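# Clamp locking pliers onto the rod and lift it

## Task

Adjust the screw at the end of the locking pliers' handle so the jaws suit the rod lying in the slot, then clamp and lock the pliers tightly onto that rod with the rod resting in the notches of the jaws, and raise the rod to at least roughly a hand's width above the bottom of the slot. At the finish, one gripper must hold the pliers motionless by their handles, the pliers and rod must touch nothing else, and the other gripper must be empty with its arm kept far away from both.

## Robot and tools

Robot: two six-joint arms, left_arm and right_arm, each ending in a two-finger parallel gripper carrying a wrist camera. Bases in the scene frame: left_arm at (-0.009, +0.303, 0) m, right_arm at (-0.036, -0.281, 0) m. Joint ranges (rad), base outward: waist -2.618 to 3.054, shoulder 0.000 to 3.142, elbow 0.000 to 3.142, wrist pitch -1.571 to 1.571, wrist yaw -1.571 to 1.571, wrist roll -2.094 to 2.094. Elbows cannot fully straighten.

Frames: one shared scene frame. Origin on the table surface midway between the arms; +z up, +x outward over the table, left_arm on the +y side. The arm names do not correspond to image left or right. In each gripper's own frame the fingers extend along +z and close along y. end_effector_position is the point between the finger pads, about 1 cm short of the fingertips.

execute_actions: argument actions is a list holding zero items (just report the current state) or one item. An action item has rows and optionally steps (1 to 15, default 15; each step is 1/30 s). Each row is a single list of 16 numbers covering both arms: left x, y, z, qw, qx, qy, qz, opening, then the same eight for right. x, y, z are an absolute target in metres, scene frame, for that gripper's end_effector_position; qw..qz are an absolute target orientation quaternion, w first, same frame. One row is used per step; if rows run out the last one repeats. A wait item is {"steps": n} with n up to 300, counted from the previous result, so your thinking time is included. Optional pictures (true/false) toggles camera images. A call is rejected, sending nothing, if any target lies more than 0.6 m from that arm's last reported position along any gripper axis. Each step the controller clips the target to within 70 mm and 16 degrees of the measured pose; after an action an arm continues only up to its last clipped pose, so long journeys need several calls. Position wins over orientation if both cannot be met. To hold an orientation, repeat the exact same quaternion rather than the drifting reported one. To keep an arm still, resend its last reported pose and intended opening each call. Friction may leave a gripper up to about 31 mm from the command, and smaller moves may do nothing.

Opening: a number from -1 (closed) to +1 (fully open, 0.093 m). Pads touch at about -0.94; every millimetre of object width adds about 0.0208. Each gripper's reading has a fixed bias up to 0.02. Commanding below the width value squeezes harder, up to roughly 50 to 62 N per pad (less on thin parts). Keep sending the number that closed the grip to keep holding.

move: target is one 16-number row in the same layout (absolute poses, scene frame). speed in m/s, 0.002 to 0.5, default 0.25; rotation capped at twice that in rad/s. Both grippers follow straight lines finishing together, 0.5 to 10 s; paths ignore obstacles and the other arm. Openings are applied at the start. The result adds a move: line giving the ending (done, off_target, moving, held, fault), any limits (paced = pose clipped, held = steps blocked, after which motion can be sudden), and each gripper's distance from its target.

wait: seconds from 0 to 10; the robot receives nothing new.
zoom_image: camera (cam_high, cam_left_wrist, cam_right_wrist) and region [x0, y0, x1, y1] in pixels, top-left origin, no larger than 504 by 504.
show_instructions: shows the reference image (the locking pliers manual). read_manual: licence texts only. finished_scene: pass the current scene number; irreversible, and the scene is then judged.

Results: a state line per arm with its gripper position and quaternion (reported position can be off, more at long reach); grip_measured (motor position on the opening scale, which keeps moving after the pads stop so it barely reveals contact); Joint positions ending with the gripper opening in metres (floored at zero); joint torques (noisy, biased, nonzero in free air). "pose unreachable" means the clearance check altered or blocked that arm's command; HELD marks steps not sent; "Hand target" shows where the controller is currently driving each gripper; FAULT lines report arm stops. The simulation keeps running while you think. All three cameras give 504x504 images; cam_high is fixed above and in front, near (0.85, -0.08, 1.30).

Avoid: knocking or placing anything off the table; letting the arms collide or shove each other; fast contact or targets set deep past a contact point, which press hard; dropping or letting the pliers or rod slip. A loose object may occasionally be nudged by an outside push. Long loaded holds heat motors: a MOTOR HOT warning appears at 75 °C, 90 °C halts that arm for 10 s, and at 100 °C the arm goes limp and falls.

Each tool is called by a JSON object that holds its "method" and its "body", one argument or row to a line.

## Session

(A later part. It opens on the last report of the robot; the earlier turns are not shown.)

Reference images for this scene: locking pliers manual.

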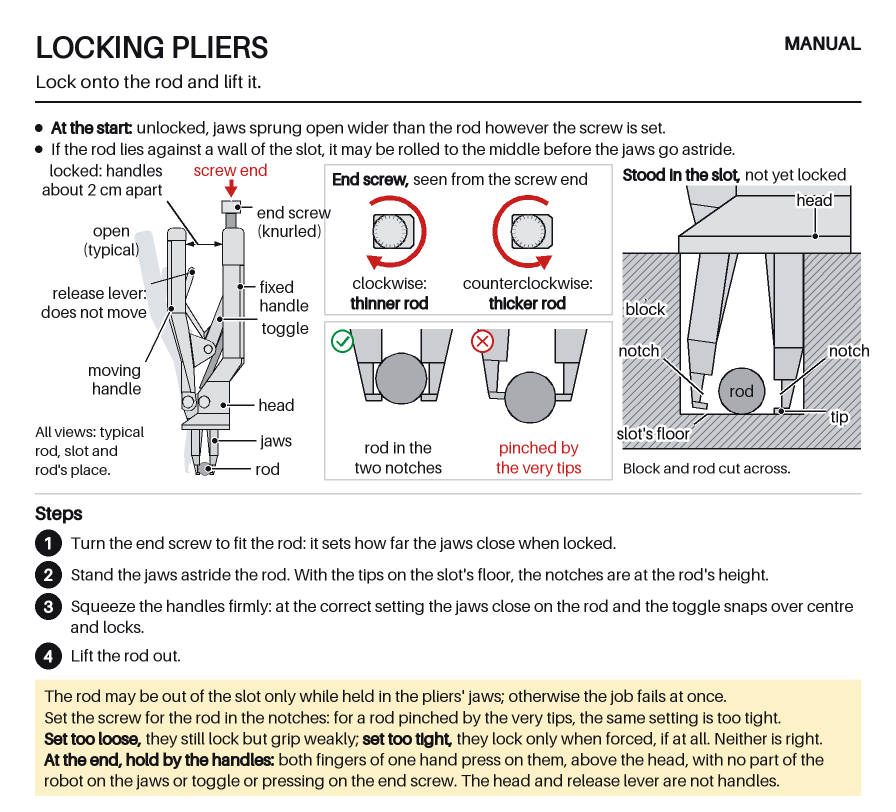

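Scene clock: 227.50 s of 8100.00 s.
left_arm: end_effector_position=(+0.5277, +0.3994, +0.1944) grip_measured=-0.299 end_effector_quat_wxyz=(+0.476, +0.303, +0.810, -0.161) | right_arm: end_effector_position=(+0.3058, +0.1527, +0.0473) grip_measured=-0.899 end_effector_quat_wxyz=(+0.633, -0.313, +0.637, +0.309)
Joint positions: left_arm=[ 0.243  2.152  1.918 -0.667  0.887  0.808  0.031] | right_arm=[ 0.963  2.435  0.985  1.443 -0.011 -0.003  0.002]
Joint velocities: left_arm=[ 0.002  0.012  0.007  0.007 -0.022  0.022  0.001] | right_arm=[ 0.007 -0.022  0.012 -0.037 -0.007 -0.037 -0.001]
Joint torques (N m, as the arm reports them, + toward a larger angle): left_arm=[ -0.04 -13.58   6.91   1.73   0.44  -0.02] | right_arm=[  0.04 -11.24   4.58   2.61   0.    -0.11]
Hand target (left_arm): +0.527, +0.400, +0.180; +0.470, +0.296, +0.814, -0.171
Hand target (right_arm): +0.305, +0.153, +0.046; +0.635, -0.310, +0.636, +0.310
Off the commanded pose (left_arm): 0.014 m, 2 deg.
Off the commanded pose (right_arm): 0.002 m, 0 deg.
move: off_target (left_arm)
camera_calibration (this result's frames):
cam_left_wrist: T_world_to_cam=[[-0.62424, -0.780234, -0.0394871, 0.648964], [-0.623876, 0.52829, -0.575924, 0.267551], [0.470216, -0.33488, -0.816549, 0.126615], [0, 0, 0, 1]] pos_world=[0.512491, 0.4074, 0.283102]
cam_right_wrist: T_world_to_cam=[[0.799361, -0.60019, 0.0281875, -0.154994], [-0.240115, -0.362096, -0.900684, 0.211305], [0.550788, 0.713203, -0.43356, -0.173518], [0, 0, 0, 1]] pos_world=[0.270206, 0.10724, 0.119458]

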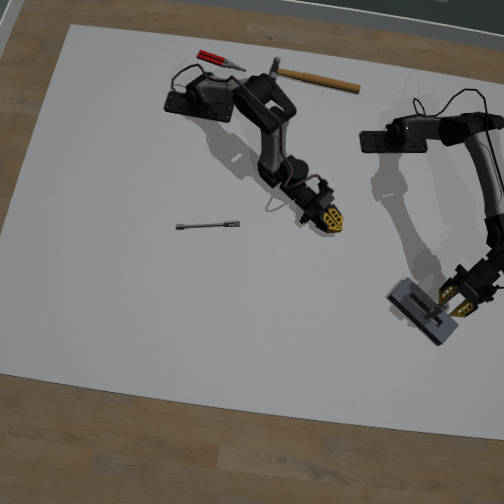

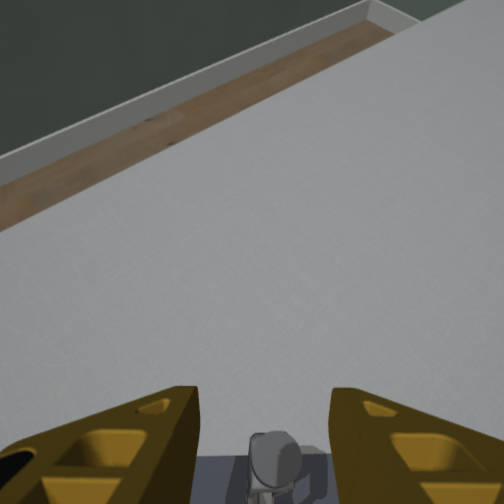

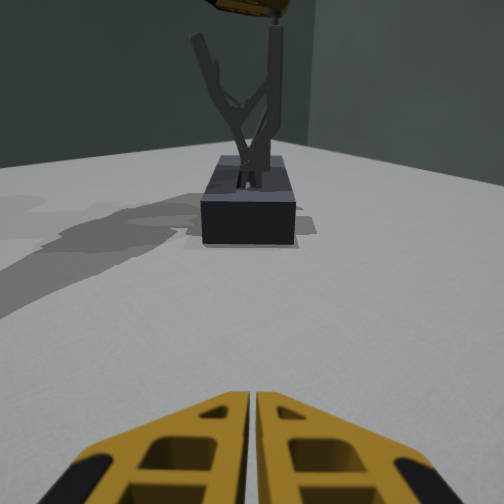

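{"method": "move", "body": {
  "target": [0.527,0.399,0.173,0.470,0.296,0.814,-0.171,-0.5,0.305,0.153,0.046,0.6355,-0.31,0.6355,0.31,-0.9],
  "speed": 0.03
}}

{"method": "zoom_image", "body": {
  "camera": "cam_right_wrist",
  "region": [180, 0, 340, 80]
}}

Scene clock: 235.93 s of 8100.00 s.
left_arm: end_effector_position=(+0.5284, +0.3997, +0.1882) grip_measured=-0.499 end_effector_quat_wxyz=(+0.478, +0.304, +0.808, -0.159) | right_arm: end_effector_position=(+0.3058, +0.1527, +0.0473) grip_measured=-0.899 end_effector_quat_wxyz=(+0.633, -0.313, +0.637, +0.309)
Joint positions: left_arm=[ 0.243  2.152  1.891 -0.633  0.888  0.808  0.021] | right_arm=[ 0.963  2.435  0.985  1.443 -0.011 -0.003  0.002]
Joint velocities: left_arm=[ 0.002  0.012 -0.012  0.007  0.168 -0.066  0.   ] | right_arm=[-0.012  0.012 -0.012 -0.022 -0.051  0.066 -0.001]
Joint torques (N m, as the arm reports them, + toward a larger angle): left_arm=[ -0.23 -13.65   6.99   1.73   0.46  -0.08] | right_arm=[  0.04 -11.19   4.65   2.6    0.01  -0.11]
Hand target (left_arm): +0.527, +0.399, +0.173; +0.470, +0.296, +0.814, -0.171
Hand target (right_arm): +0.305, +0.153, +0.046; +0.635, -0.310, +0.636, +0.310
Off the commanded pose (left_arm): 0.015 m, 2 deg.
Off the commanded pose (right_arm): 0.002 m, 0 deg.
move: off_target (left_arm)
camera_calibration (this result's frames):
cam_left_wrist: T_world_to_cam=[[-0.62435, -0.779849, -0.0449703, 0.650332], [-0.620064, 0.529794, -0.578652, 0.262267], [0.475086, -0.333397, -0.814334, 0.117759], [0, 0, 0, 1]] pos_world=[0.512712, 0.407474, 0.276902]
cam_right_wrist: T_world_to_cam=[[0.799361, -0.60019, 0.0281875, -0.154994], [-0.240115, -0.362096, -0.900684, 0.211305], [0.550788, 0.713203, -0.43356, -0.173518], [0, 0, 0, 1]] pos_world=[0.270206, 0.10724, 0.119458]

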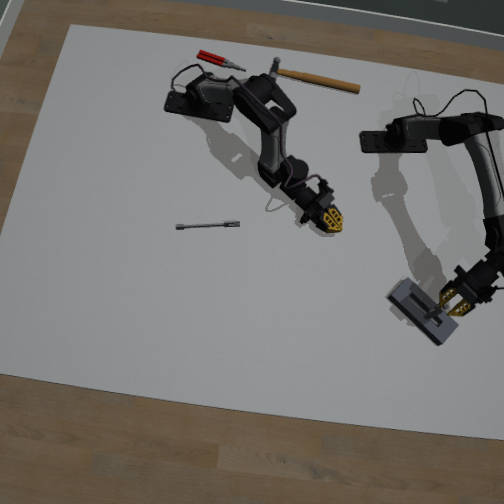

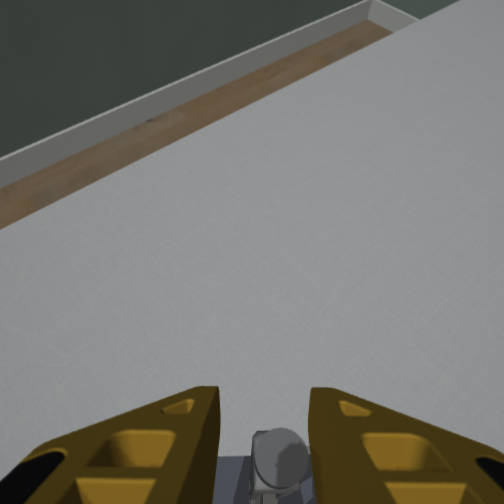

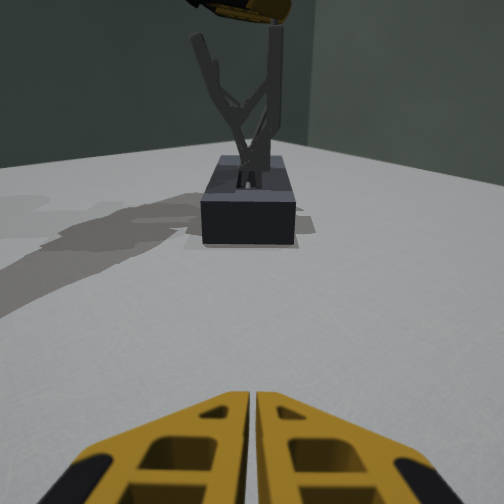

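Region (180, 0, 340, 80) of cam_right_wrist's 504x504 image, scaled by 3.150, with more detail than that image has.

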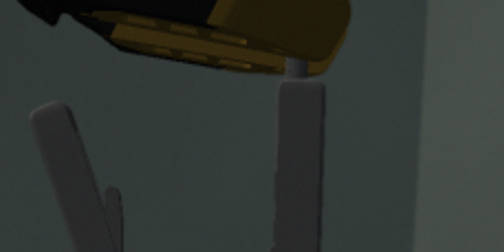

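{"method": "execute_actions", "body": {
  "actions": [
    {"rows":[[0.526,0.397,0.176,0.470,0.296,0.814,-0.171,-0.82,0.305,0.153,0.046,0.6355,-0.31,0.6355,0.31,-0.9]],"steps":15}
  ],
  "pictures": false
}}

{"method": "move", "body": {
  "target": [0.526,0.399,0.180,0.492,-0.150,0.853,0.087,-0.82,0.305,0.153,0.046,0.6355,-0.31,0.6355,0.31,-0.9],
  "speed": 0.25
}}

Scene clock: 239.43 s of 8100.00 s.
left_arm: end_effector_position=(+0.5289, +0.3999, +0.1887) grip_measured=-0.808 end_effector_quat_wxyz=(+0.479, +0.303, +0.808, -0.159) | right_arm: end_effector_position=(+0.3058, +0.1527, +0.0473) grip_measured=-0.899 end_effector_quat_wxyz=(+0.633, -0.313, +0.637, +0.309)
Joint positions: left_arm=[ 0.243  2.152  1.891 -0.63   0.888  0.804  0.006] | right_arm=[ 0.963  2.435  0.985  1.443 -0.011 -0.003  0.002]
Joint velocities: left_arm=[-0.002 -0.012  0.007 -0.066  0.022 -0.022  0.001] | right_arm=[ 0.002  0.002 -0.002 -0.022  0.022 -0.051  0.001]
Joint torques (N m, as the arm reports them, + toward a larger angle): left_arm=[ -0.59 -14.43   6.58   1.69   0.42  -0.08] | right_arm=[  0.07 -11.19   4.58   2.62   0.    -0.11]
Hand target (left_arm): +0.526, +0.397, +0.176; +0.470, +0.296, +0.814, -0.171
Hand target (right_arm): +0.305, +0.153, +0.046; +0.635, -0.310, +0.636, +0.310
Off the commanded pose (left_arm): 0.013 m, 2 deg.
Off the commanded pose (right_arm): 0.002 m, 0 deg.
Steps of this call (steps 1 to 90: nothing new was sent; steps 91 to 105: all 15 steps of this action). Readings (end_effector_position):
91: left_arm (+0.5288, +0.3998, +0.1887) | right_arm (+0.3058, +0.1527, +0.0473)
92: left_arm (+0.5289, +0.3999, +0.1887) | right_arm (+0.3058, +0.1527, +0.0473)
94: left_arm (+0.5289, +0.3999, +0.1887) | right_arm (+0.3058, +0.1527, +0.0473)
98: left_arm (+0.5289, +0.3999, +0.1887) | right_arm (+0.3058, +0.1527, +0.0473)
105: the state above

Scene clock: 242.37 s of 8100.00 s.
left_arm: end_effector_position=(+0.5286, +0.4048, +0.1911) grip_measured=-0.808 end_effector_quat_wxyz=(+0.498, -0.149, +0.849, +0.091) | right_arm: end_effector_position=(+0.3058, +0.1527, +0.0473) grip_measured=-0.899 end_effector_quat_wxyz=(+0.633, -0.313, +0.637, +0.309)
Joint positions: left_arm=[-0.052  1.85   1.382 -0.053 -0.201 -0.107  0.006] | right_arm=[ 0.963  2.435  0.985  1.443 -0.011 -0.003  0.002]
Joint velocities: left_arm=[-0.017 -0.002 -0.002 -0.007  0.037 -0.007 -0.001] | right_arm=[ 0.022 -0.002 -0.007 -0.007  0.007 -0.022 -0.   ]
Joint torques (N m, as the arm reports them, + toward a larger angle): left_arm=[ -1.24 -12.17   9.2    2.27  -0.15  -0.1 ] | right_arm=[  0.05 -11.18   4.6    2.61   0.01  -0.11]
Hand target (left_arm): +0.527, +0.398, +0.182; +0.488, -0.151, +0.856, +0.084
Hand target (right_arm): +0.305, +0.153, +0.046; +0.635, -0.310, +0.636, +0.310
Off the commanded pose (left_arm): 0.013 m, 1 deg.
Off the commanded pose (right_arm): 0.002 m, 0 deg.
move: off_target (left_arm)
camera_calibration (this result's frames):
cam_left_wrist: T_world_to_cam=[[0.36805, -0.929646, -0.0172304, 0.185269], [-0.759198, -0.289768, -0.582797, 0.667466], [0.536802, 0.22758, -0.812435, -0.13834], [0, 0, 0, 1]] pos_world=[0.512812, 0.397128, 0.279797]
cam_right_wrist: T_world_to_cam=[[0.799361, -0.60019, 0.0281875, -0.154994], [-0.240115, -0.362096, -0.900684, 0.211305], [0.550788, 0.713203, -0.43356, -0.173518], [0, 0, 0, 1]] pos_world=[0.270206, 0.10724, 0.119458]

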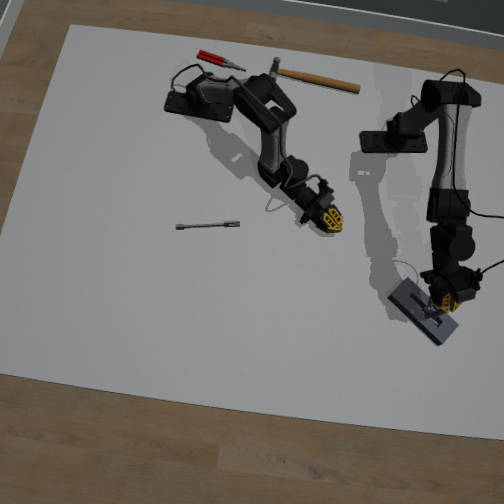

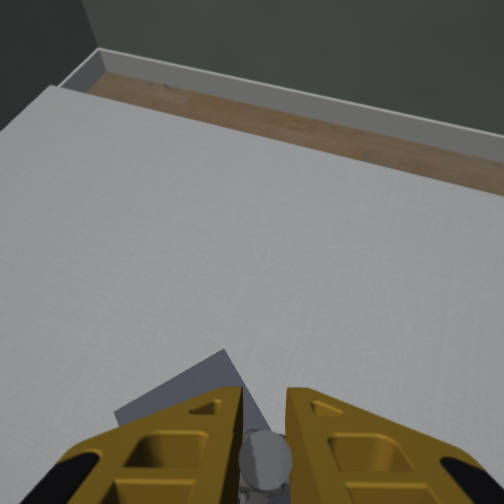

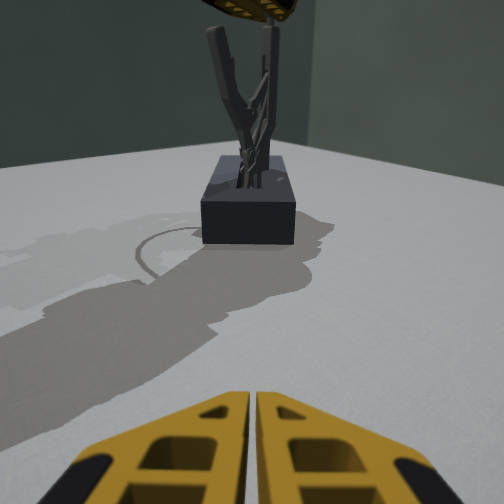

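{"method": "move", "body": {
  "target": [0.526,0.397,0.180,0.397,-0.527,0.687,0.304,-0.82,0.305,0.153,0.046,0.6355,-0.31,0.6355,0.31,-0.9],
  "speed": 0.25
}}

{"method": "zoom_image", "body": {
  "camera": "cam_right_wrist",
  "region": [160, 0, 360, 250]
}}

Scene clock: 247.43 s of 8100.00 s.
left_arm: end_effector_position=(+0.5241, +0.4035, +0.1862) grip_measured=-0.808 end_effector_quat_wxyz=(+0.402, -0.530, +0.683, +0.302) | right_arm: end_effector_position=(+0.3058, +0.1527, +0.0473) grip_measured=-0.899 end_effector_quat_wxyz=(+0.633, -0.313, +0.637, +0.309)
Joint positions: left_arm=[-0.259  2.493  2.522 -1.29  -1.024 -1.228  0.006] | right_arm=[ 0.963  2.435  0.985  1.443 -0.011 -0.003  0.002]
Joint velocities: left_arm=[ 0.002  0.037  0.061 -0.022 -0.007 -0.022 -0.   ] | right_arm=[ 0.007 -0.007 -0.007 -0.022  0.022  0.037  0.   ]
Joint torques (N m, as the arm reports them, + toward a larger angle): left_arm=[ -1.08 -14.26  10.41   0.77  -0.49  -0.1 ] | right_arm=[  0.02 -11.21   4.61   2.62   0.01  -0.12]
Hand target (left_arm): +0.525, +0.397, +0.175; +0.392, -0.529, +0.691, +0.300
Hand target (right_arm): +0.305, +0.153, +0.046; +0.635, -0.310, +0.636, +0.310
Off the commanded pose (left_arm): 0.009 m, 1 deg.
Off the commanded pose (right_arm): 0.002 m, 0 deg.
move: done
camera_calibration (this result's frames):
cam_left_wrist: T_world_to_cam=[[0.972838, -0.231478, 0.00215297, -0.416646], [-0.188035, -0.795615, -0.575882, 0.564229], [0.135017, 0.559835, -0.81753, -0.0622085], [0, 0, 0, 1]] pos_world=[0.519823, 0.387291, 0.274969]
cam_right_wrist: T_world_to_cam=[[0.799361, -0.60019, 0.0281875, -0.154994], [-0.240115, -0.362096, -0.900684, 0.211305], [0.550788, 0.713203, -0.43356, -0.173518], [0, 0, 0, 1]] pos_world=[0.270206, 0.10724, 0.119458]

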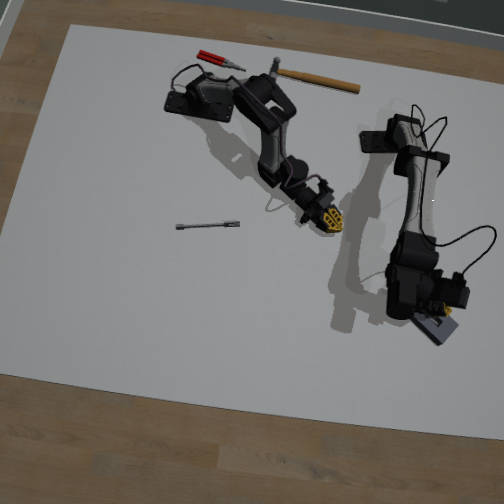

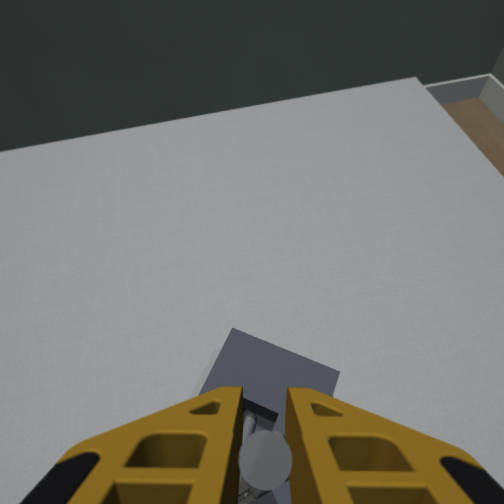

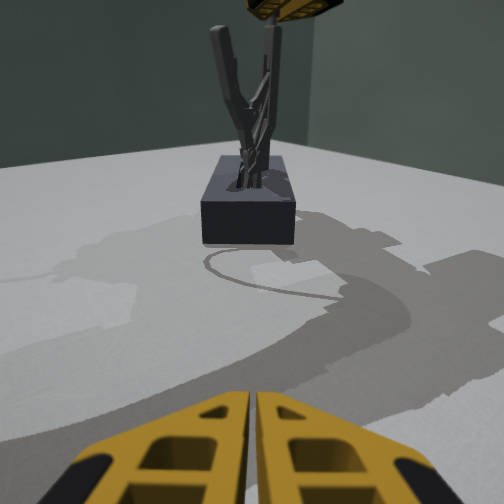

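Region (160, 0, 360, 250) of cam_right_wrist's 504x504 image, scaled by 2.016, with more detail than that image has; it fills the left 403 columns of this view, and the rest is white.

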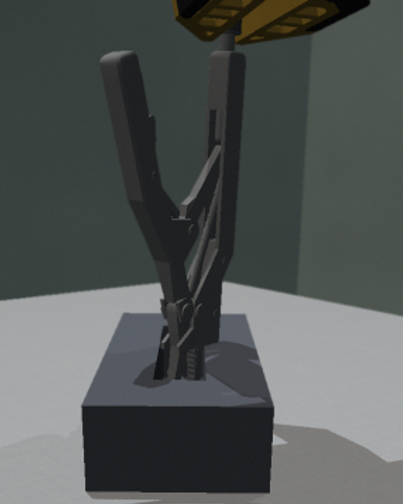

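{"method": "move", "body": {
  "target": [0.527,0.401,0.185,0.470,0.296,0.814,-0.171,0.1,0.305,0.153,0.046,0.6355,-0.31,0.6355,0.31,-0.9],
  "speed": 0.4
}}

{"method": "zoom_image", "body": {
  "camera": "cam_right_wrist",
  "region": [160, 0, 360, 250]
}}

Scene clock: 253.90 s of 8100.00 s.
left_arm: end_effector_position=(+0.5249, +0.3993, +0.1889) grip_measured=+0.099 end_effector_quat_wxyz=(+0.474, +0.302, +0.812, -0.157) | right_arm: end_effector_position=(+0.3058, +0.1527, +0.0473) grip_measured=-0.899 end_effector_quat_wxyz=(+0.633, -0.313, +0.637, +0.309)
Joint positions: left_arm=[ 0.243  2.137  1.878 -0.642  0.878  0.807  0.05 ] | right_arm=[ 0.963  2.435  0.985  1.443 -0.011 -0.003  0.002]
Joint velocities: left_arm=[-0.007 -0.012  0.007 -0.066  0.081 -0.007 -0.002] | right_arm=[ 0.007  0.002  0.007 -0.022 -0.007 -0.037  0.002]
Joint torques (N m, as the arm reports them, + toward a larger angle): left_arm=[  0.16 -12.94  12.     1.51   0.42   0.18] | right_arm=[  0.06 -11.19   4.6    2.62   0.    -0.11]
Hand target (left_arm): +0.527, +0.403, +0.187; +0.474, +0.303, +0.812, -0.159
Hand target (right_arm): +0.305, +0.153, +0.046; +0.635, -0.310, +0.636, +0.310
Off the commanded pose (left_arm): 0.005 m, 2 deg.
Off the commanded pose (right_arm): 0.002 m, 0 deg.
move: done
camera_calibration (this result's frames):
cam_left_wrist: T_world_to_cam=[[-0.619484, -0.783906, -0.0416005, 0.646284], [-0.629583, 0.527786, -0.570147, 0.264858], [0.468898, -0.327006, -0.820489, 0.121743], [0, 0, 0, 1]] pos_world=[0.510027, 0.406649, 0.277782]
cam_right_wrist: T_world_to_cam=[[0.799361, -0.60019, 0.0281875, -0.154994], [-0.240115, -0.362096, -0.900684, 0.211305], [0.550788, 0.713203, -0.43356, -0.173518], [0, 0, 0, 1]] pos_world=[0.270206, 0.10724, 0.119458]

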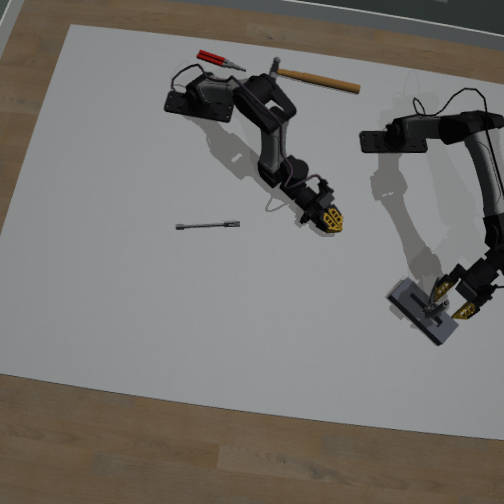

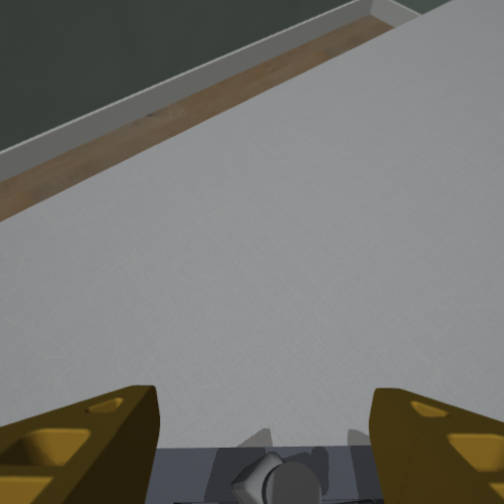

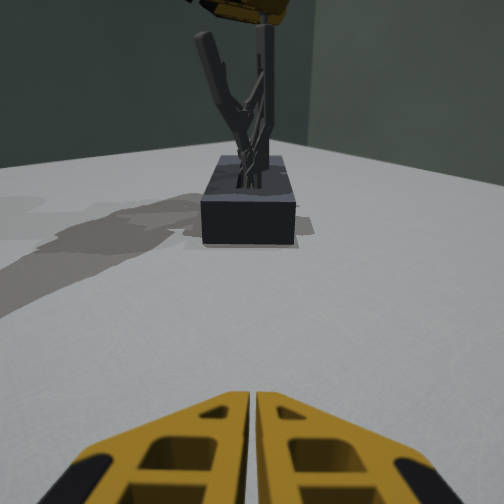

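Region (160, 0, 360, 250) of cam_right_wrist's 504x504 image, scaled by 2.016, with more detail than that image has; it fills the left 403 columns of this view, and the rest is white.

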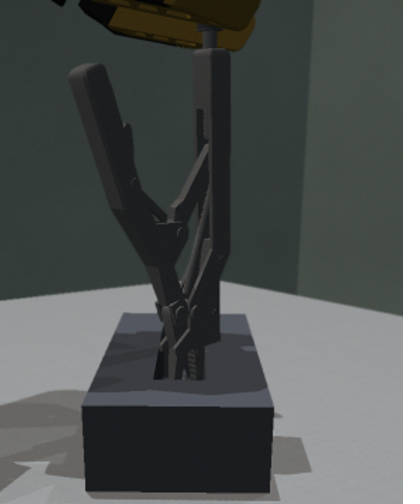

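{"method": "move", "body": {
  "target": [0.510,0.399,0.180,0.470,0.296,0.814,-0.171,-0.2,0.305,0.153,0.046,0.6355,-0.31,0.6355,0.31,-0.9],
  "speed": 0.1
}}

Scene clock: 257.80 s of 8100.00 s.
left_arm: end_effector_position=(+0.5147, +0.3973, +0.1802) grip_measured=-0.199 end_effector_quat_wxyz=(+0.467, +0.296, +0.816, -0.171) | right_arm: end_effector_position=(+0.3058, +0.1527, +0.0473) grip_measured=-0.899 end_effector_quat_wxyz=(+0.633, -0.313, +0.637, +0.309)
Joint positions: left_arm=[ 0.25   2.117  1.821 -0.64   0.893  0.81   0.036] | right_arm=[ 0.963  2.435  0.985  1.443 -0.011 -0.003  0.002]
Joint velocities: left_arm=[-0.002 -0.007 -0.012  0.022  0.037  0.022  0.   ] | right_arm=[-0.032 -0.022  0.017 -0.081 -0.022 -0.022 -0.001]
Joint torques (N m, as the arm reports them, + toward a larger angle): left_arm=[  0.32 -15.92   6.76   1.68   0.48   0.16] | right_arm=[  0.03 -11.19   4.6    2.61   0.01  -0.11]
Hand target (left_arm): +0.510, +0.399, +0.180; +0.470, +0.296, +0.814, -0.171
Hand target (right_arm): +0.305, +0.153, +0.046; +0.635, -0.310, +0.636, +0.310
Off the commanded pose (left_arm): 0.005 m, 0 deg.
Off the commanded pose (right_arm): 0.002 m, 0 deg.
move: done
camera_calibration (this result's frames):
cam_left_wrist: T_world_to_cam=[[-0.622903, -0.782258, -0.0080313, 0.633075], [-0.641733, 0.516822, -0.566634, 0.26456], [0.447405, -0.347804, -0.82393, 0.138659], [0, 0, 0, 1]] pos_world=[0.502084, 0.406724, 0.269238]
cam_right_wrist: T_world_to_cam=[[0.799361, -0.60019, 0.0281875, -0.154994], [-0.240115, -0.362096, -0.900684, 0.211305], [0.550788, 0.713203, -0.43356, -0.173518], [0, 0, 0, 1]] pos_world=[0.270206, 0.10724, 0.119458]

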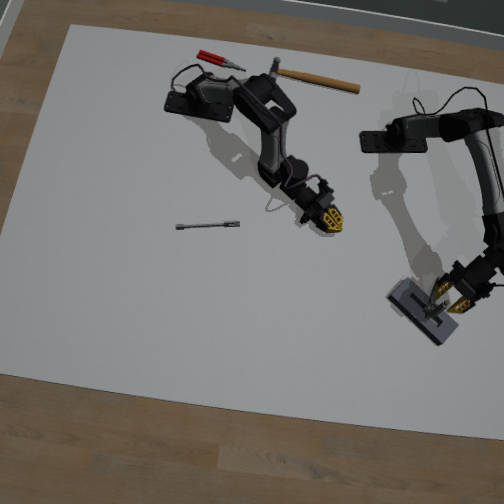

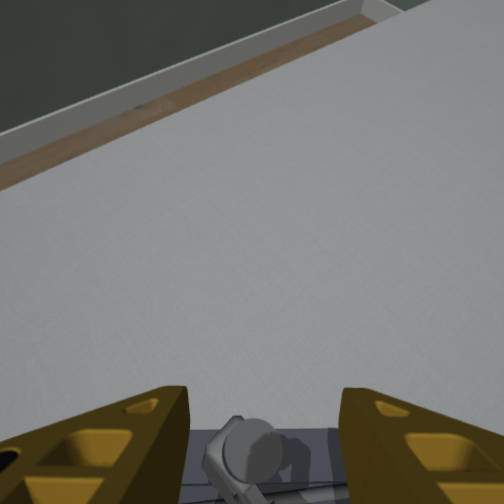

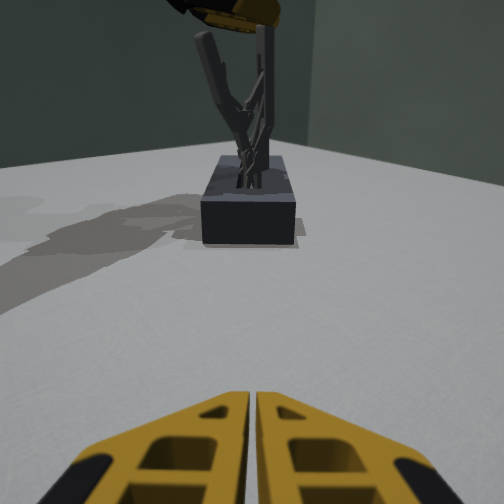

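{"method": "move", "body": {
  "target": [0.515,0.399,0.196,0.470,0.296,0.814,-0.171,-0.2,0.305,0.153,0.046,0.6355,-0.31,0.6355,0.31,-0.9],
  "speed": 0.05
}}

{"method": "zoom_image", "body": {
  "camera": "cam_right_wrist",
  "region": [180, 0, 340, 80]
}}

Scene clock: 261.87 s of 8100.00 s.
left_arm: end_effector_position=(+0.5141, +0.3969, +0.1878) grip_measured=-0.199 end_effector_quat_wxyz=(+0.466, +0.295, +0.816, -0.173) | right_arm: end_effector_position=(+0.3058, +0.1527, +0.0473) grip_measured=-0.899 end_effector_quat_wxyz=(+0.633, -0.313, +0.637, +0.309)
Joint positions: left_arm=[ 0.25   2.116  1.85  -0.676  0.894  0.81   0.036] | right_arm=[ 0.963  2.435  0.985  1.443 -0.011 -0.003  0.002]
Joint velocities: left_arm=[-0.002  0.002 -0.002 -0.022  0.022 -0.037  0.   ] | right_arm=[-0.002  0.002 -0.022 -0.037 -0.051  0.022 -0.001]
Joint torques (N m, as the arm reports them, + toward a larger angle): left_arm=[ -0.09 -14.66  11.73   1.47   0.43   0.06] | right_arm=[  0.08 -11.15   4.58   2.62   0.01  -0.09]
Hand target (left_arm): +0.515, +0.399, +0.196; +0.470, +0.296, +0.814, -0.171
Hand target (right_arm): +0.305, +0.153, +0.046; +0.635, -0.310, +0.636, +0.310
Off the commanded pose (left_arm): 0.008 m, 1 deg.
Off the commanded pose (right_arm): 0.002 m, 0 deg.
move: done
camera_calibration (this result's frames):
cam_left_wrist: T_world_to_cam=[[-0.623453, -0.781853, -0.00353338, 0.631742], [-0.643527, 0.515707, -0.565614, 0.26986], [0.444049, -0.35036, -0.824662, 0.147904], [0, 0, 0, 1]] pos_world=[0.501847, 0.40658, 0.276839]
cam_right_wrist: T_world_to_cam=[[0.799361, -0.60019, 0.0281875, -0.154994], [-0.240115, -0.362096, -0.900684, 0.211305], [0.550788, 0.713203, -0.43356, -0.173518], [0, 0, 0, 1]] pos_world=[0.270206, 0.10724, 0.119458]

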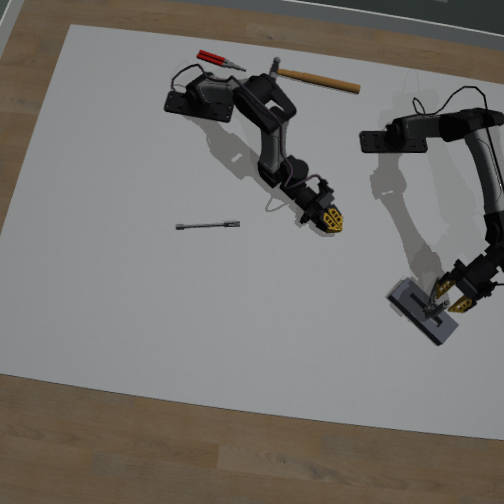

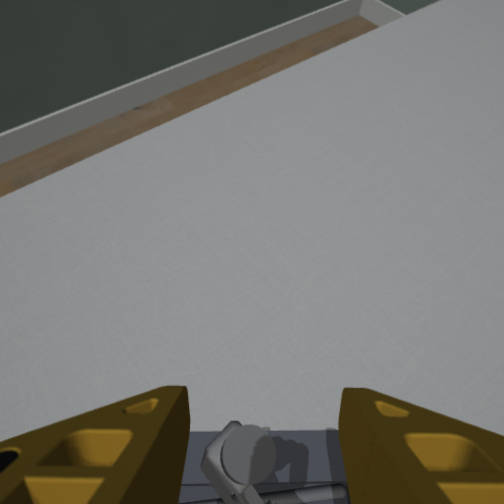

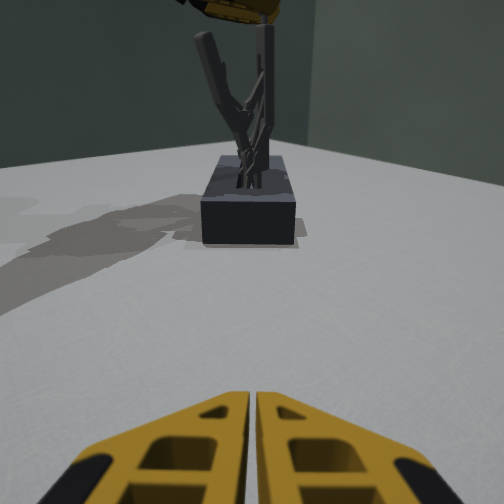

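Region (180, 0, 340, 80) of cam_right_wrist's 504x504 image, scaled by 3.150, with more detail than that image has.

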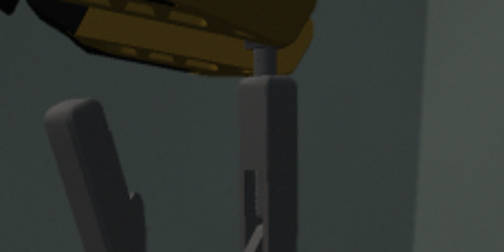

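{"method": "execute_actions", "body": {
  "actions": [
    {"rows":[[0.515,0.399,0.190,0.470,0.296,0.814,-0.171,-0.82,0.305,0.153,0.046,0.6355,-0.31,0.6355,0.31,-0.9]],"steps":15}
  ],
  "pictures": false
}}

{"method": "move", "body": {
  "target": [0.515,0.403,0.184,0.397,-0.527,0.687,0.304,-0.82,0.305,0.153,0.046,0.6355,-0.31,0.6355,0.31,-0.9],
  "speed": 0.3
}}

{"method": "zoom_image", "body": {
  "camera": "cam_right_wrist",
  "region": [160, 0, 360, 250]
}}

Scene clock: 266.23 s of 8100.00 s.
left_arm: end_effector_position=(+0.5137, +0.3967, +0.1875) grip_measured=-0.808 end_effector_quat_wxyz=(+0.465, +0.294, +0.817, -0.174) | right_arm: end_effector_position=(+0.3058, +0.1527, +0.0473) grip_measured=-0.899 end_effector_quat_wxyz=(+0.633, -0.313, +0.637, +0.309)
Joint positions: left_arm=[ 0.25   2.116  1.85  -0.679  0.894  0.81   0.006] | right_arm=[ 0.963  2.435  0.985  1.443 -0.011 -0.003  0.002]
Joint velocities: left_arm=[ 0.007 -0.007  0.007 -0.007  0.125 -0.037 -0.001] | right_arm=[-0.002 -0.012  0.027  0.022 -0.066  0.066 -0.   ]
Joint torques (N m, as the arm reports them, + toward a larger angle): left_arm=[  0.09 -14.37   9.86   1.66   0.44   0.08] | right_arm=[  0.04 -11.19   4.58   2.61   0.    -0.12]
Hand target (left_arm): +0.515, +0.399, +0.190; +0.470, +0.296, +0.814, -0.171
Hand target (right_arm): +0.305, +0.153, +0.046; +0.635, -0.310, +0.636, +0.310
Off the commanded pose (left_arm): 0.004 m, 1 deg.
Off the commanded pose (right_arm): 0.002 m, 0 deg.
Steps of this call (steps 1 to 116: nothing new was sent; steps 117 to 131: all 15 steps of this action). Readings (end_effector_position):
117: left_arm (+0.5136, +0.3966, +0.1874) | right_arm (+0.3058, +0.1527, +0.0473)
118: left_arm (+0.5137, +0.3967, +0.1875) | right_arm (+0.3058, +0.1527, +0.0473)
120: left_arm (+0.5137, +0.3967, +0.1875) | right_arm (+0.3058, +0.1527, +0.0473)
124: left_arm (+0.5137, +0.3967, +0.1875) | right_arm (+0.3058, +0.1527, +0.0473)
131: the state above

Scene clock: 270.80 s of 8100.00 s.
left_arm: end_effector_position=(+0.5210, +0.4006, +0.1858) grip_measured=-0.809 end_effector_quat_wxyz=(+0.400, -0.540, +0.687, +0.275) | right_arm: end_effector_position=(+0.3058, +0.1527, +0.0473) grip_measured=-0.899 end_effector_quat_wxyz=(+0.633, -0.313, +0.637, +0.309)
Joint positions: left_arm=[-0.257  2.419  2.404 -1.214 -0.977 -1.229  0.006] | right_arm=[ 0.963  2.435  0.985  1.443 -0.011 -0.003  0.002]
Joint velocities: left_arm=[ 0.022 -0.002  0.017 -0.066 -0.081  0.007  0.   ] | right_arm=[ 0.002  0.017 -0.012  0.051  0.037  0.007  0.   ]
Joint torques (N m, as the arm reports them, + toward a larger angle): left_arm=[ -0.61 -14.54  10.55   0.4   -0.92   0.14] | right_arm=[  0.04 -11.24   4.6    2.62   0.    -0.1 ]
Hand target (left_arm): +0.515, +0.401, +0.182; +0.388, -0.527, +0.694, +0.299
Hand target (right_arm): +0.305, +0.153, +0.046; +0.635, -0.310, +0.636, +0.310
Off the commanded pose (left_arm): 0.007 m, 4 deg.
Off the commanded pose (right_arm): 0.002 m, 0 deg.
move: off_target (left_arm)
camera_calibration (this result's frames):
cam_left_wrist: T_world_to_cam=[[0.969277, -0.242447, 0.0414833, -0.415294], [-0.181919, -0.820116, -0.542508, 0.561554], [0.165551, 0.518294, -0.839026, -0.055727], [0, 0, 0, 1]] pos_world=[0.513918, 0.388736, 0.275119]
cam_right_wrist: T_world_to_cam=[[0.799361, -0.60019, 0.0281875, -0.154994], [-0.240115, -0.362096, -0.900684, 0.211305], [0.550788, 0.713203, -0.43356, -0.173518], [0, 0, 0, 1]] pos_world=[0.270206, 0.10724, 0.119458]

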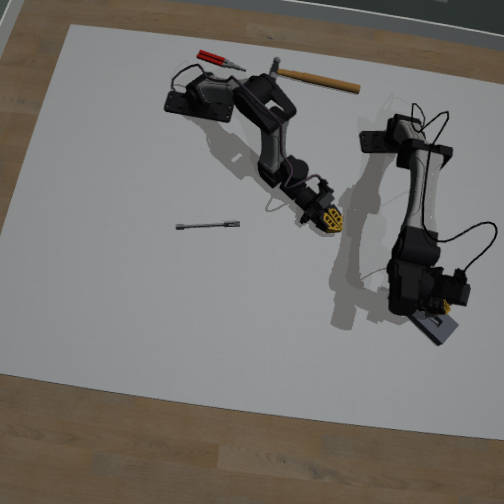

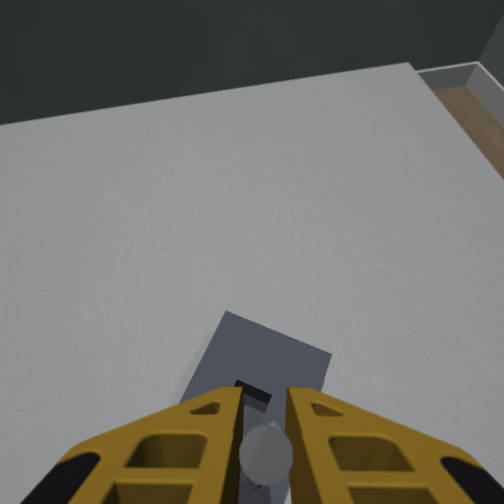

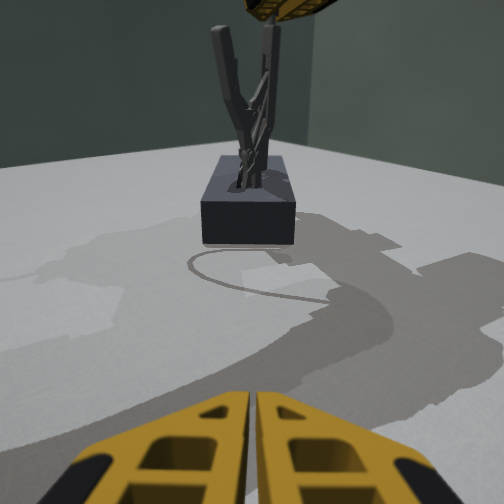

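Region (160, 0, 360, 250) of cam_right_wrist's 504x504 image, scaled by 2.016, with more detail than that image has; it fills the left 403 columns of this view, and the rest is white.

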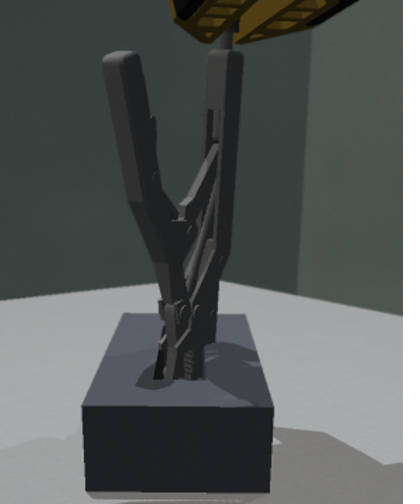

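{"method": "move", "body": {
  "target": [0.514,0.398,0.185,0.470,0.296,0.814,-0.171,0.0,0.305,0.153,0.046,0.6355,-0.31,0.6355,0.31,-0.9],
  "speed": 0.4
}}

{"method": "zoom_image", "body": {
  "camera": "cam_right_wrist",
  "region": [180, 0, 340, 80]
}}

Scene clock: 276.87 s of 8100.00 s.
left_arm: end_effector_position=(+0.5116, +0.3962, +0.1883) grip_measured=-0.001 end_effector_quat_wxyz=(+0.474, +0.301, +0.812, -0.158) | right_arm: end_effector_position=(+0.3058, +0.1527, +0.0473) grip_measured=-0.899 end_effector_quat_wxyz=(+0.633, -0.313, +0.637, +0.309)
Joint positions: left_arm=[ 0.248  2.081  1.79  -0.617  0.881  0.813  0.045] | right_arm=[ 0.963  2.435  0.985  1.443 -0.011 -0.003  0.002]
Joint velocities: left_arm=[-0.007 -0.007  0.007  0.081 -0.037  0.037  0.001] | right_arm=[-0.022  0.012 -0.017 -0.007 -0.022 -0.022  0.   ]
Joint torques (N m, as the arm reports them, + toward a larger angle): left_arm=[  0.12 -12.34  11.86   1.48   0.45   0.11] | right_arm=[  0.08 -11.21   4.65   2.61   0.01  -0.11]
Hand target (left_arm): +0.514, +0.400, +0.187; +0.474, +0.302, +0.812, -0.159
Hand target (right_arm): +0.305, +0.153, +0.046; +0.635, -0.310, +0.636, +0.310
Off the commanded pose (left_arm): 0.004 m, 2 deg.
Off the commanded pose (right_arm): 0.002 m, 0 deg.
move: done
camera_calibration (this result's frames):
cam_left_wrist: T_world_to_cam=[[-0.619235, -0.784141, -0.0408901, 0.635394], [-0.630111, 0.527321, -0.569993, 0.25819], [0.468517, -0.327194, -0.820631, 0.126742], [0, 0, 0, 1]] pos_world=[0.496765, 0.403559, 0.277156]
cam_right_wrist: T_world_to_cam=[[0.799361, -0.60019, 0.0281875, -0.154994], [-0.240115, -0.362096, -0.900684, 0.211305], [0.550788, 0.713203, -0.43356, -0.173518], [0, 0, 0, 1]] pos_world=[0.270206, 0.10724, 0.119458]

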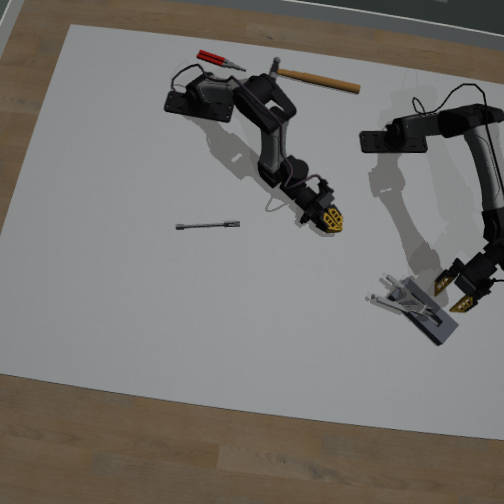

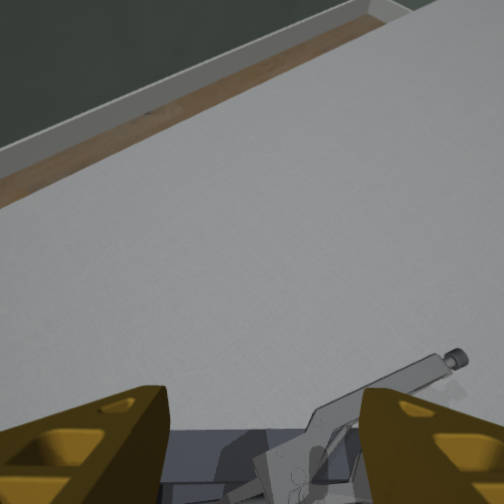

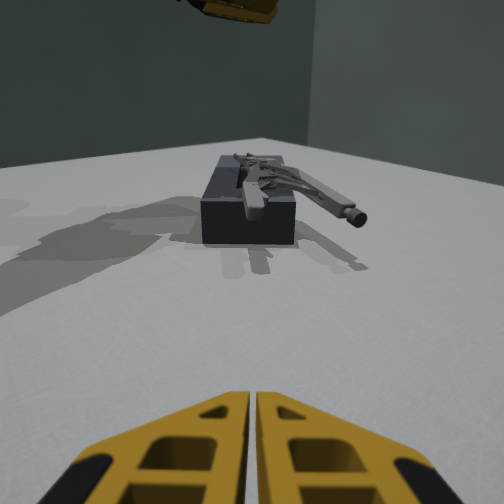

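Region (180, 0, 340, 80) of cam_right_wrist's 504x504 image, scaled by 3.150, with more detail than that image has.

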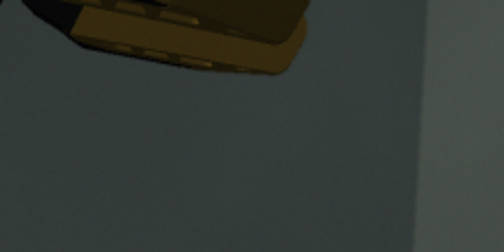

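{"method": "zoom_image", "body": {
  "camera": "cam_high",
  "region": [340, 250, 480, 370]
}}

{"method": "zoom_image", "body": {
  "camera": "cam_right_wrist",
  "region": [180, 130, 400, 280]
}}

Region (340, 250, 480, 370) of cam_high's 504x504 image, scaled by 3.600, with more detail than that image has; it fills the top 432 rows of this view, and the rest is white.

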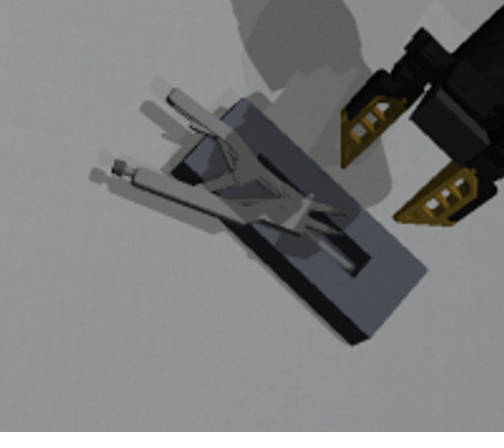

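Region (180, 130, 400, 280) of cam_right_wrist's 504x504 image, scaled by 2.291, with more detail than that image has; it fills the top 344 rows of this view, and the rest is white.

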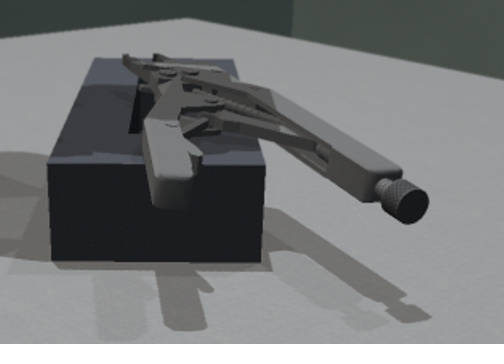

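{"method": "move", "body": {
  "target": [0.485,0.30,0.13,0,0.793,0.609,0,-0.1,0.305,0.153,0.046,0.6355,-0.31,0.6355,0.31,-0.9],
  "speed": 0.3
}}

Scene clock: 305.13 s of 8100.00 s.
left_arm: end_effector_position=(+0.4936, +0.2986, +0.1392) grip_measured=-0.099 end_effector_quat_wxyz=(+0.069, +0.787, +0.609, +0.064) | right_arm: end_effector_position=(+0.3058, +0.1527, +0.0473) grip_measured=-0.899 end_effector_quat_wxyz=(+0.633, -0.313, +0.637, +0.309)
Joint positions: left_arm=[-0.175  2.46   2.618 -1.542  0.032  1.822  0.04 ] | right_arm=[ 0.963  2.435  0.985  1.443 -0.011 -0.003  0.002]
Joint velocities: left_arm=[-0.007 -0.012 -0.017 -0.051 -0.051 -0.037 -0.001] | right_arm=[-0.007  0.022 -0.002 -0.007 -0.022  0.007 -0.   ]
Joint torques (N m, as the arm reports them, + toward a larger angle): left_arm=[ -0.44 -15.04   5.96   0.58  -0.04   0.14] | right_arm=[  0.05 -11.22   4.59   2.61  -0.01  -0.12]
Hand target (left_arm): +0.488, +0.298, +0.127; +0.053, +0.792, +0.606, +0.048
Hand target (right_arm): +0.305, +0.153, +0.046; +0.635, -0.310, +0.636, +0.310
Off the commanded pose (left_arm): 0.013 m, 11 deg.
Off the commanded pose (right_arm): 0.002 m, 0 deg.
joint sent to its limit (left arm) — the command would take joint 4 (wrist pitch) past its lower limit, so that joint was sent only as far as its limit.
move: off_target (left_arm)
camera_calibration (this result's frames):
cam_left_wrist: T_world_to_cam=[[-0.9461, 0.243924, -0.213065, 0.424069], [0.133674, 0.893303, 0.429116, -0.35499], [0.295003, 0.377506, -0.87776, -0.0539131], [0, 0, 0, 1]] pos_world=[0.464569, 0.234026, 0.195364]
cam_right_wrist: T_world_to_cam=[[0.799361, -0.60019, 0.0281875, -0.154994], [-0.240115, -0.362096, -0.900684, 0.211305], [0.550788, 0.713203, -0.43356, -0.173518], [0, 0, 0, 1]] pos_world=[0.270206, 0.10724, 0.119458]

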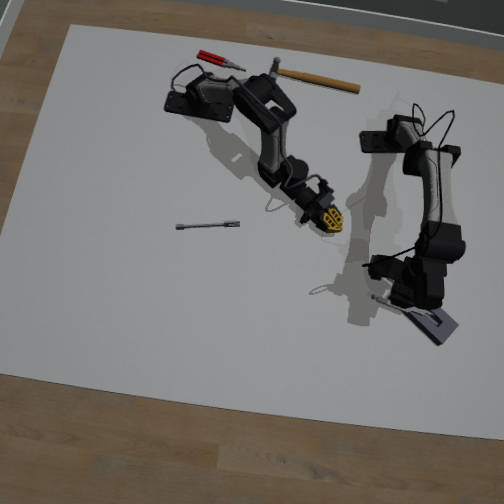

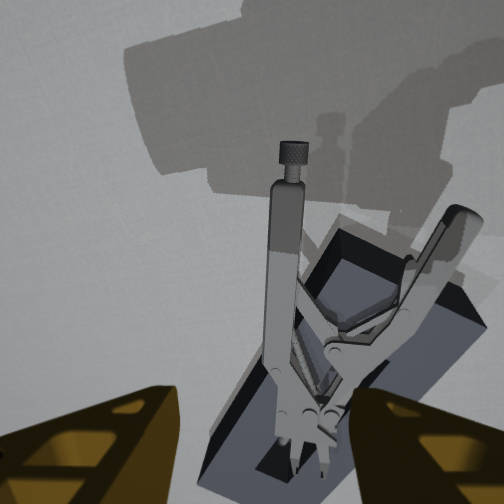

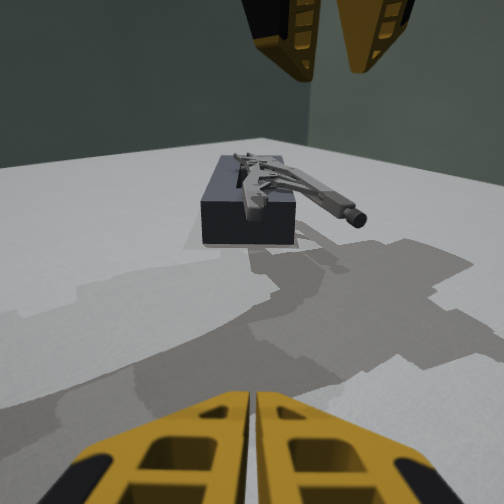

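{"method": "move", "body": {
  "target": [0.497,0.283,0.08,0.03,0.793,0.609,0.03,-0.1,0.305,0.153,0.046,0.6355,-0.31,0.6355,0.31,-0.9],
  "speed": 0.1
}}

Scene clock: 314.50 s of 8100.00 s.
left_arm: end_effector_position=(+0.4987, +0.2854, +0.0871) grip_measured=-0.098 end_effector_quat_wxyz=(+0.037, +0.793, +0.607, +0.034) | right_arm: end_effector_position=(+0.3058, +0.1527, +0.0473) grip_measured=-0.899 end_effector_quat_wxyz=(+0.633, -0.313, +0.637, +0.309)
Joint positions: left_arm=[-0.207  2.569  2.618 -1.52   0.014  1.803  0.04 ] | right_arm=[ 0.963  2.435  0.985  1.443 -0.011 -0.003  0.002]
Joint velocities: left_arm=[ 0.002  0.007 -0.012 -0.037 -0.037 -0.051  0.001] | right_arm=[-0.007  0.007 -0.002  0.037  0.037 -0.037  0.   ]
Joint torques (N m, as the arm reports them, + toward a larger angle): left_arm=[ -0.83 -15.73   7.31   0.5   -0.06  -0.03] | right_arm=[  0.06 -11.17   4.61   2.62   0.01  -0.12]
Hand target (left_arm): +0.498, +0.283, +0.079; +0.031, +0.792, +0.608, +0.029
Hand target (right_arm): +0.305, +0.153, +0.046; +0.635, -0.310, +0.636, +0.310
Off the commanded pose (left_arm): 0.008 m, 1 deg.
Off the commanded pose (right_arm): 0.002 m, 0 deg.
move: done
camera_calibration (this result's frames):
cam_left_wrist: T_world_to_cam=[[-0.958114, 0.256776, -0.12682, 0.415785], [0.180315, 0.88491, 0.429443, -0.342438], [0.222495, 0.388588, -0.894145, -0.0617229], [0, 0, 0, 1]] pos_world=[0.473849, 0.220247, 0.144598]
cam_right_wrist: T_world_to_cam=[[0.799361, -0.60019, 0.0281875, -0.154994], [-0.240115, -0.362096, -0.900684, 0.211305], [0.550788, 0.713203, -0.43356, -0.173518], [0, 0, 0, 1]] pos_world=[0.270206, 0.10724, 0.119458]

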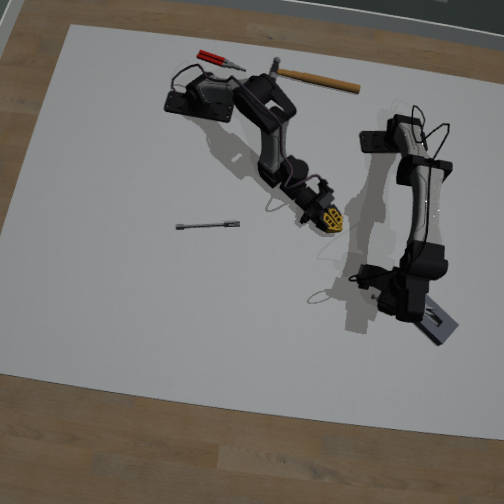

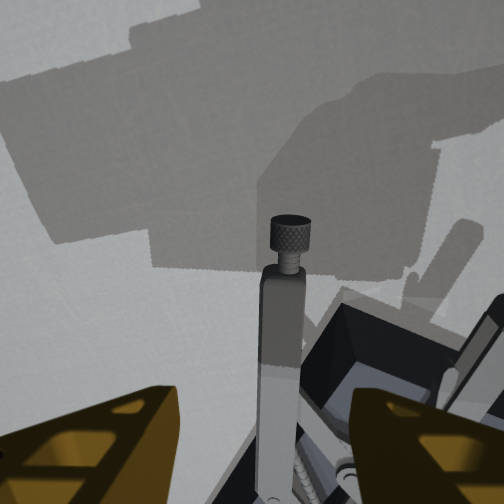

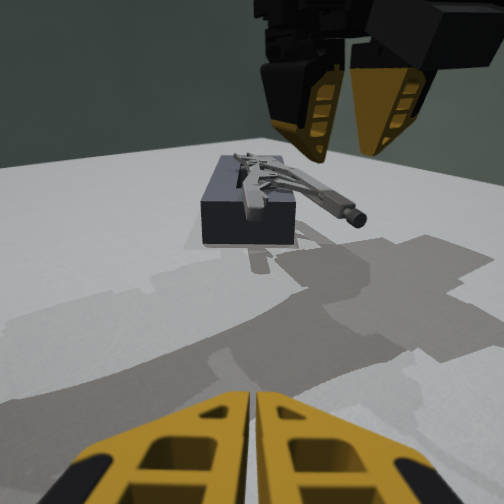

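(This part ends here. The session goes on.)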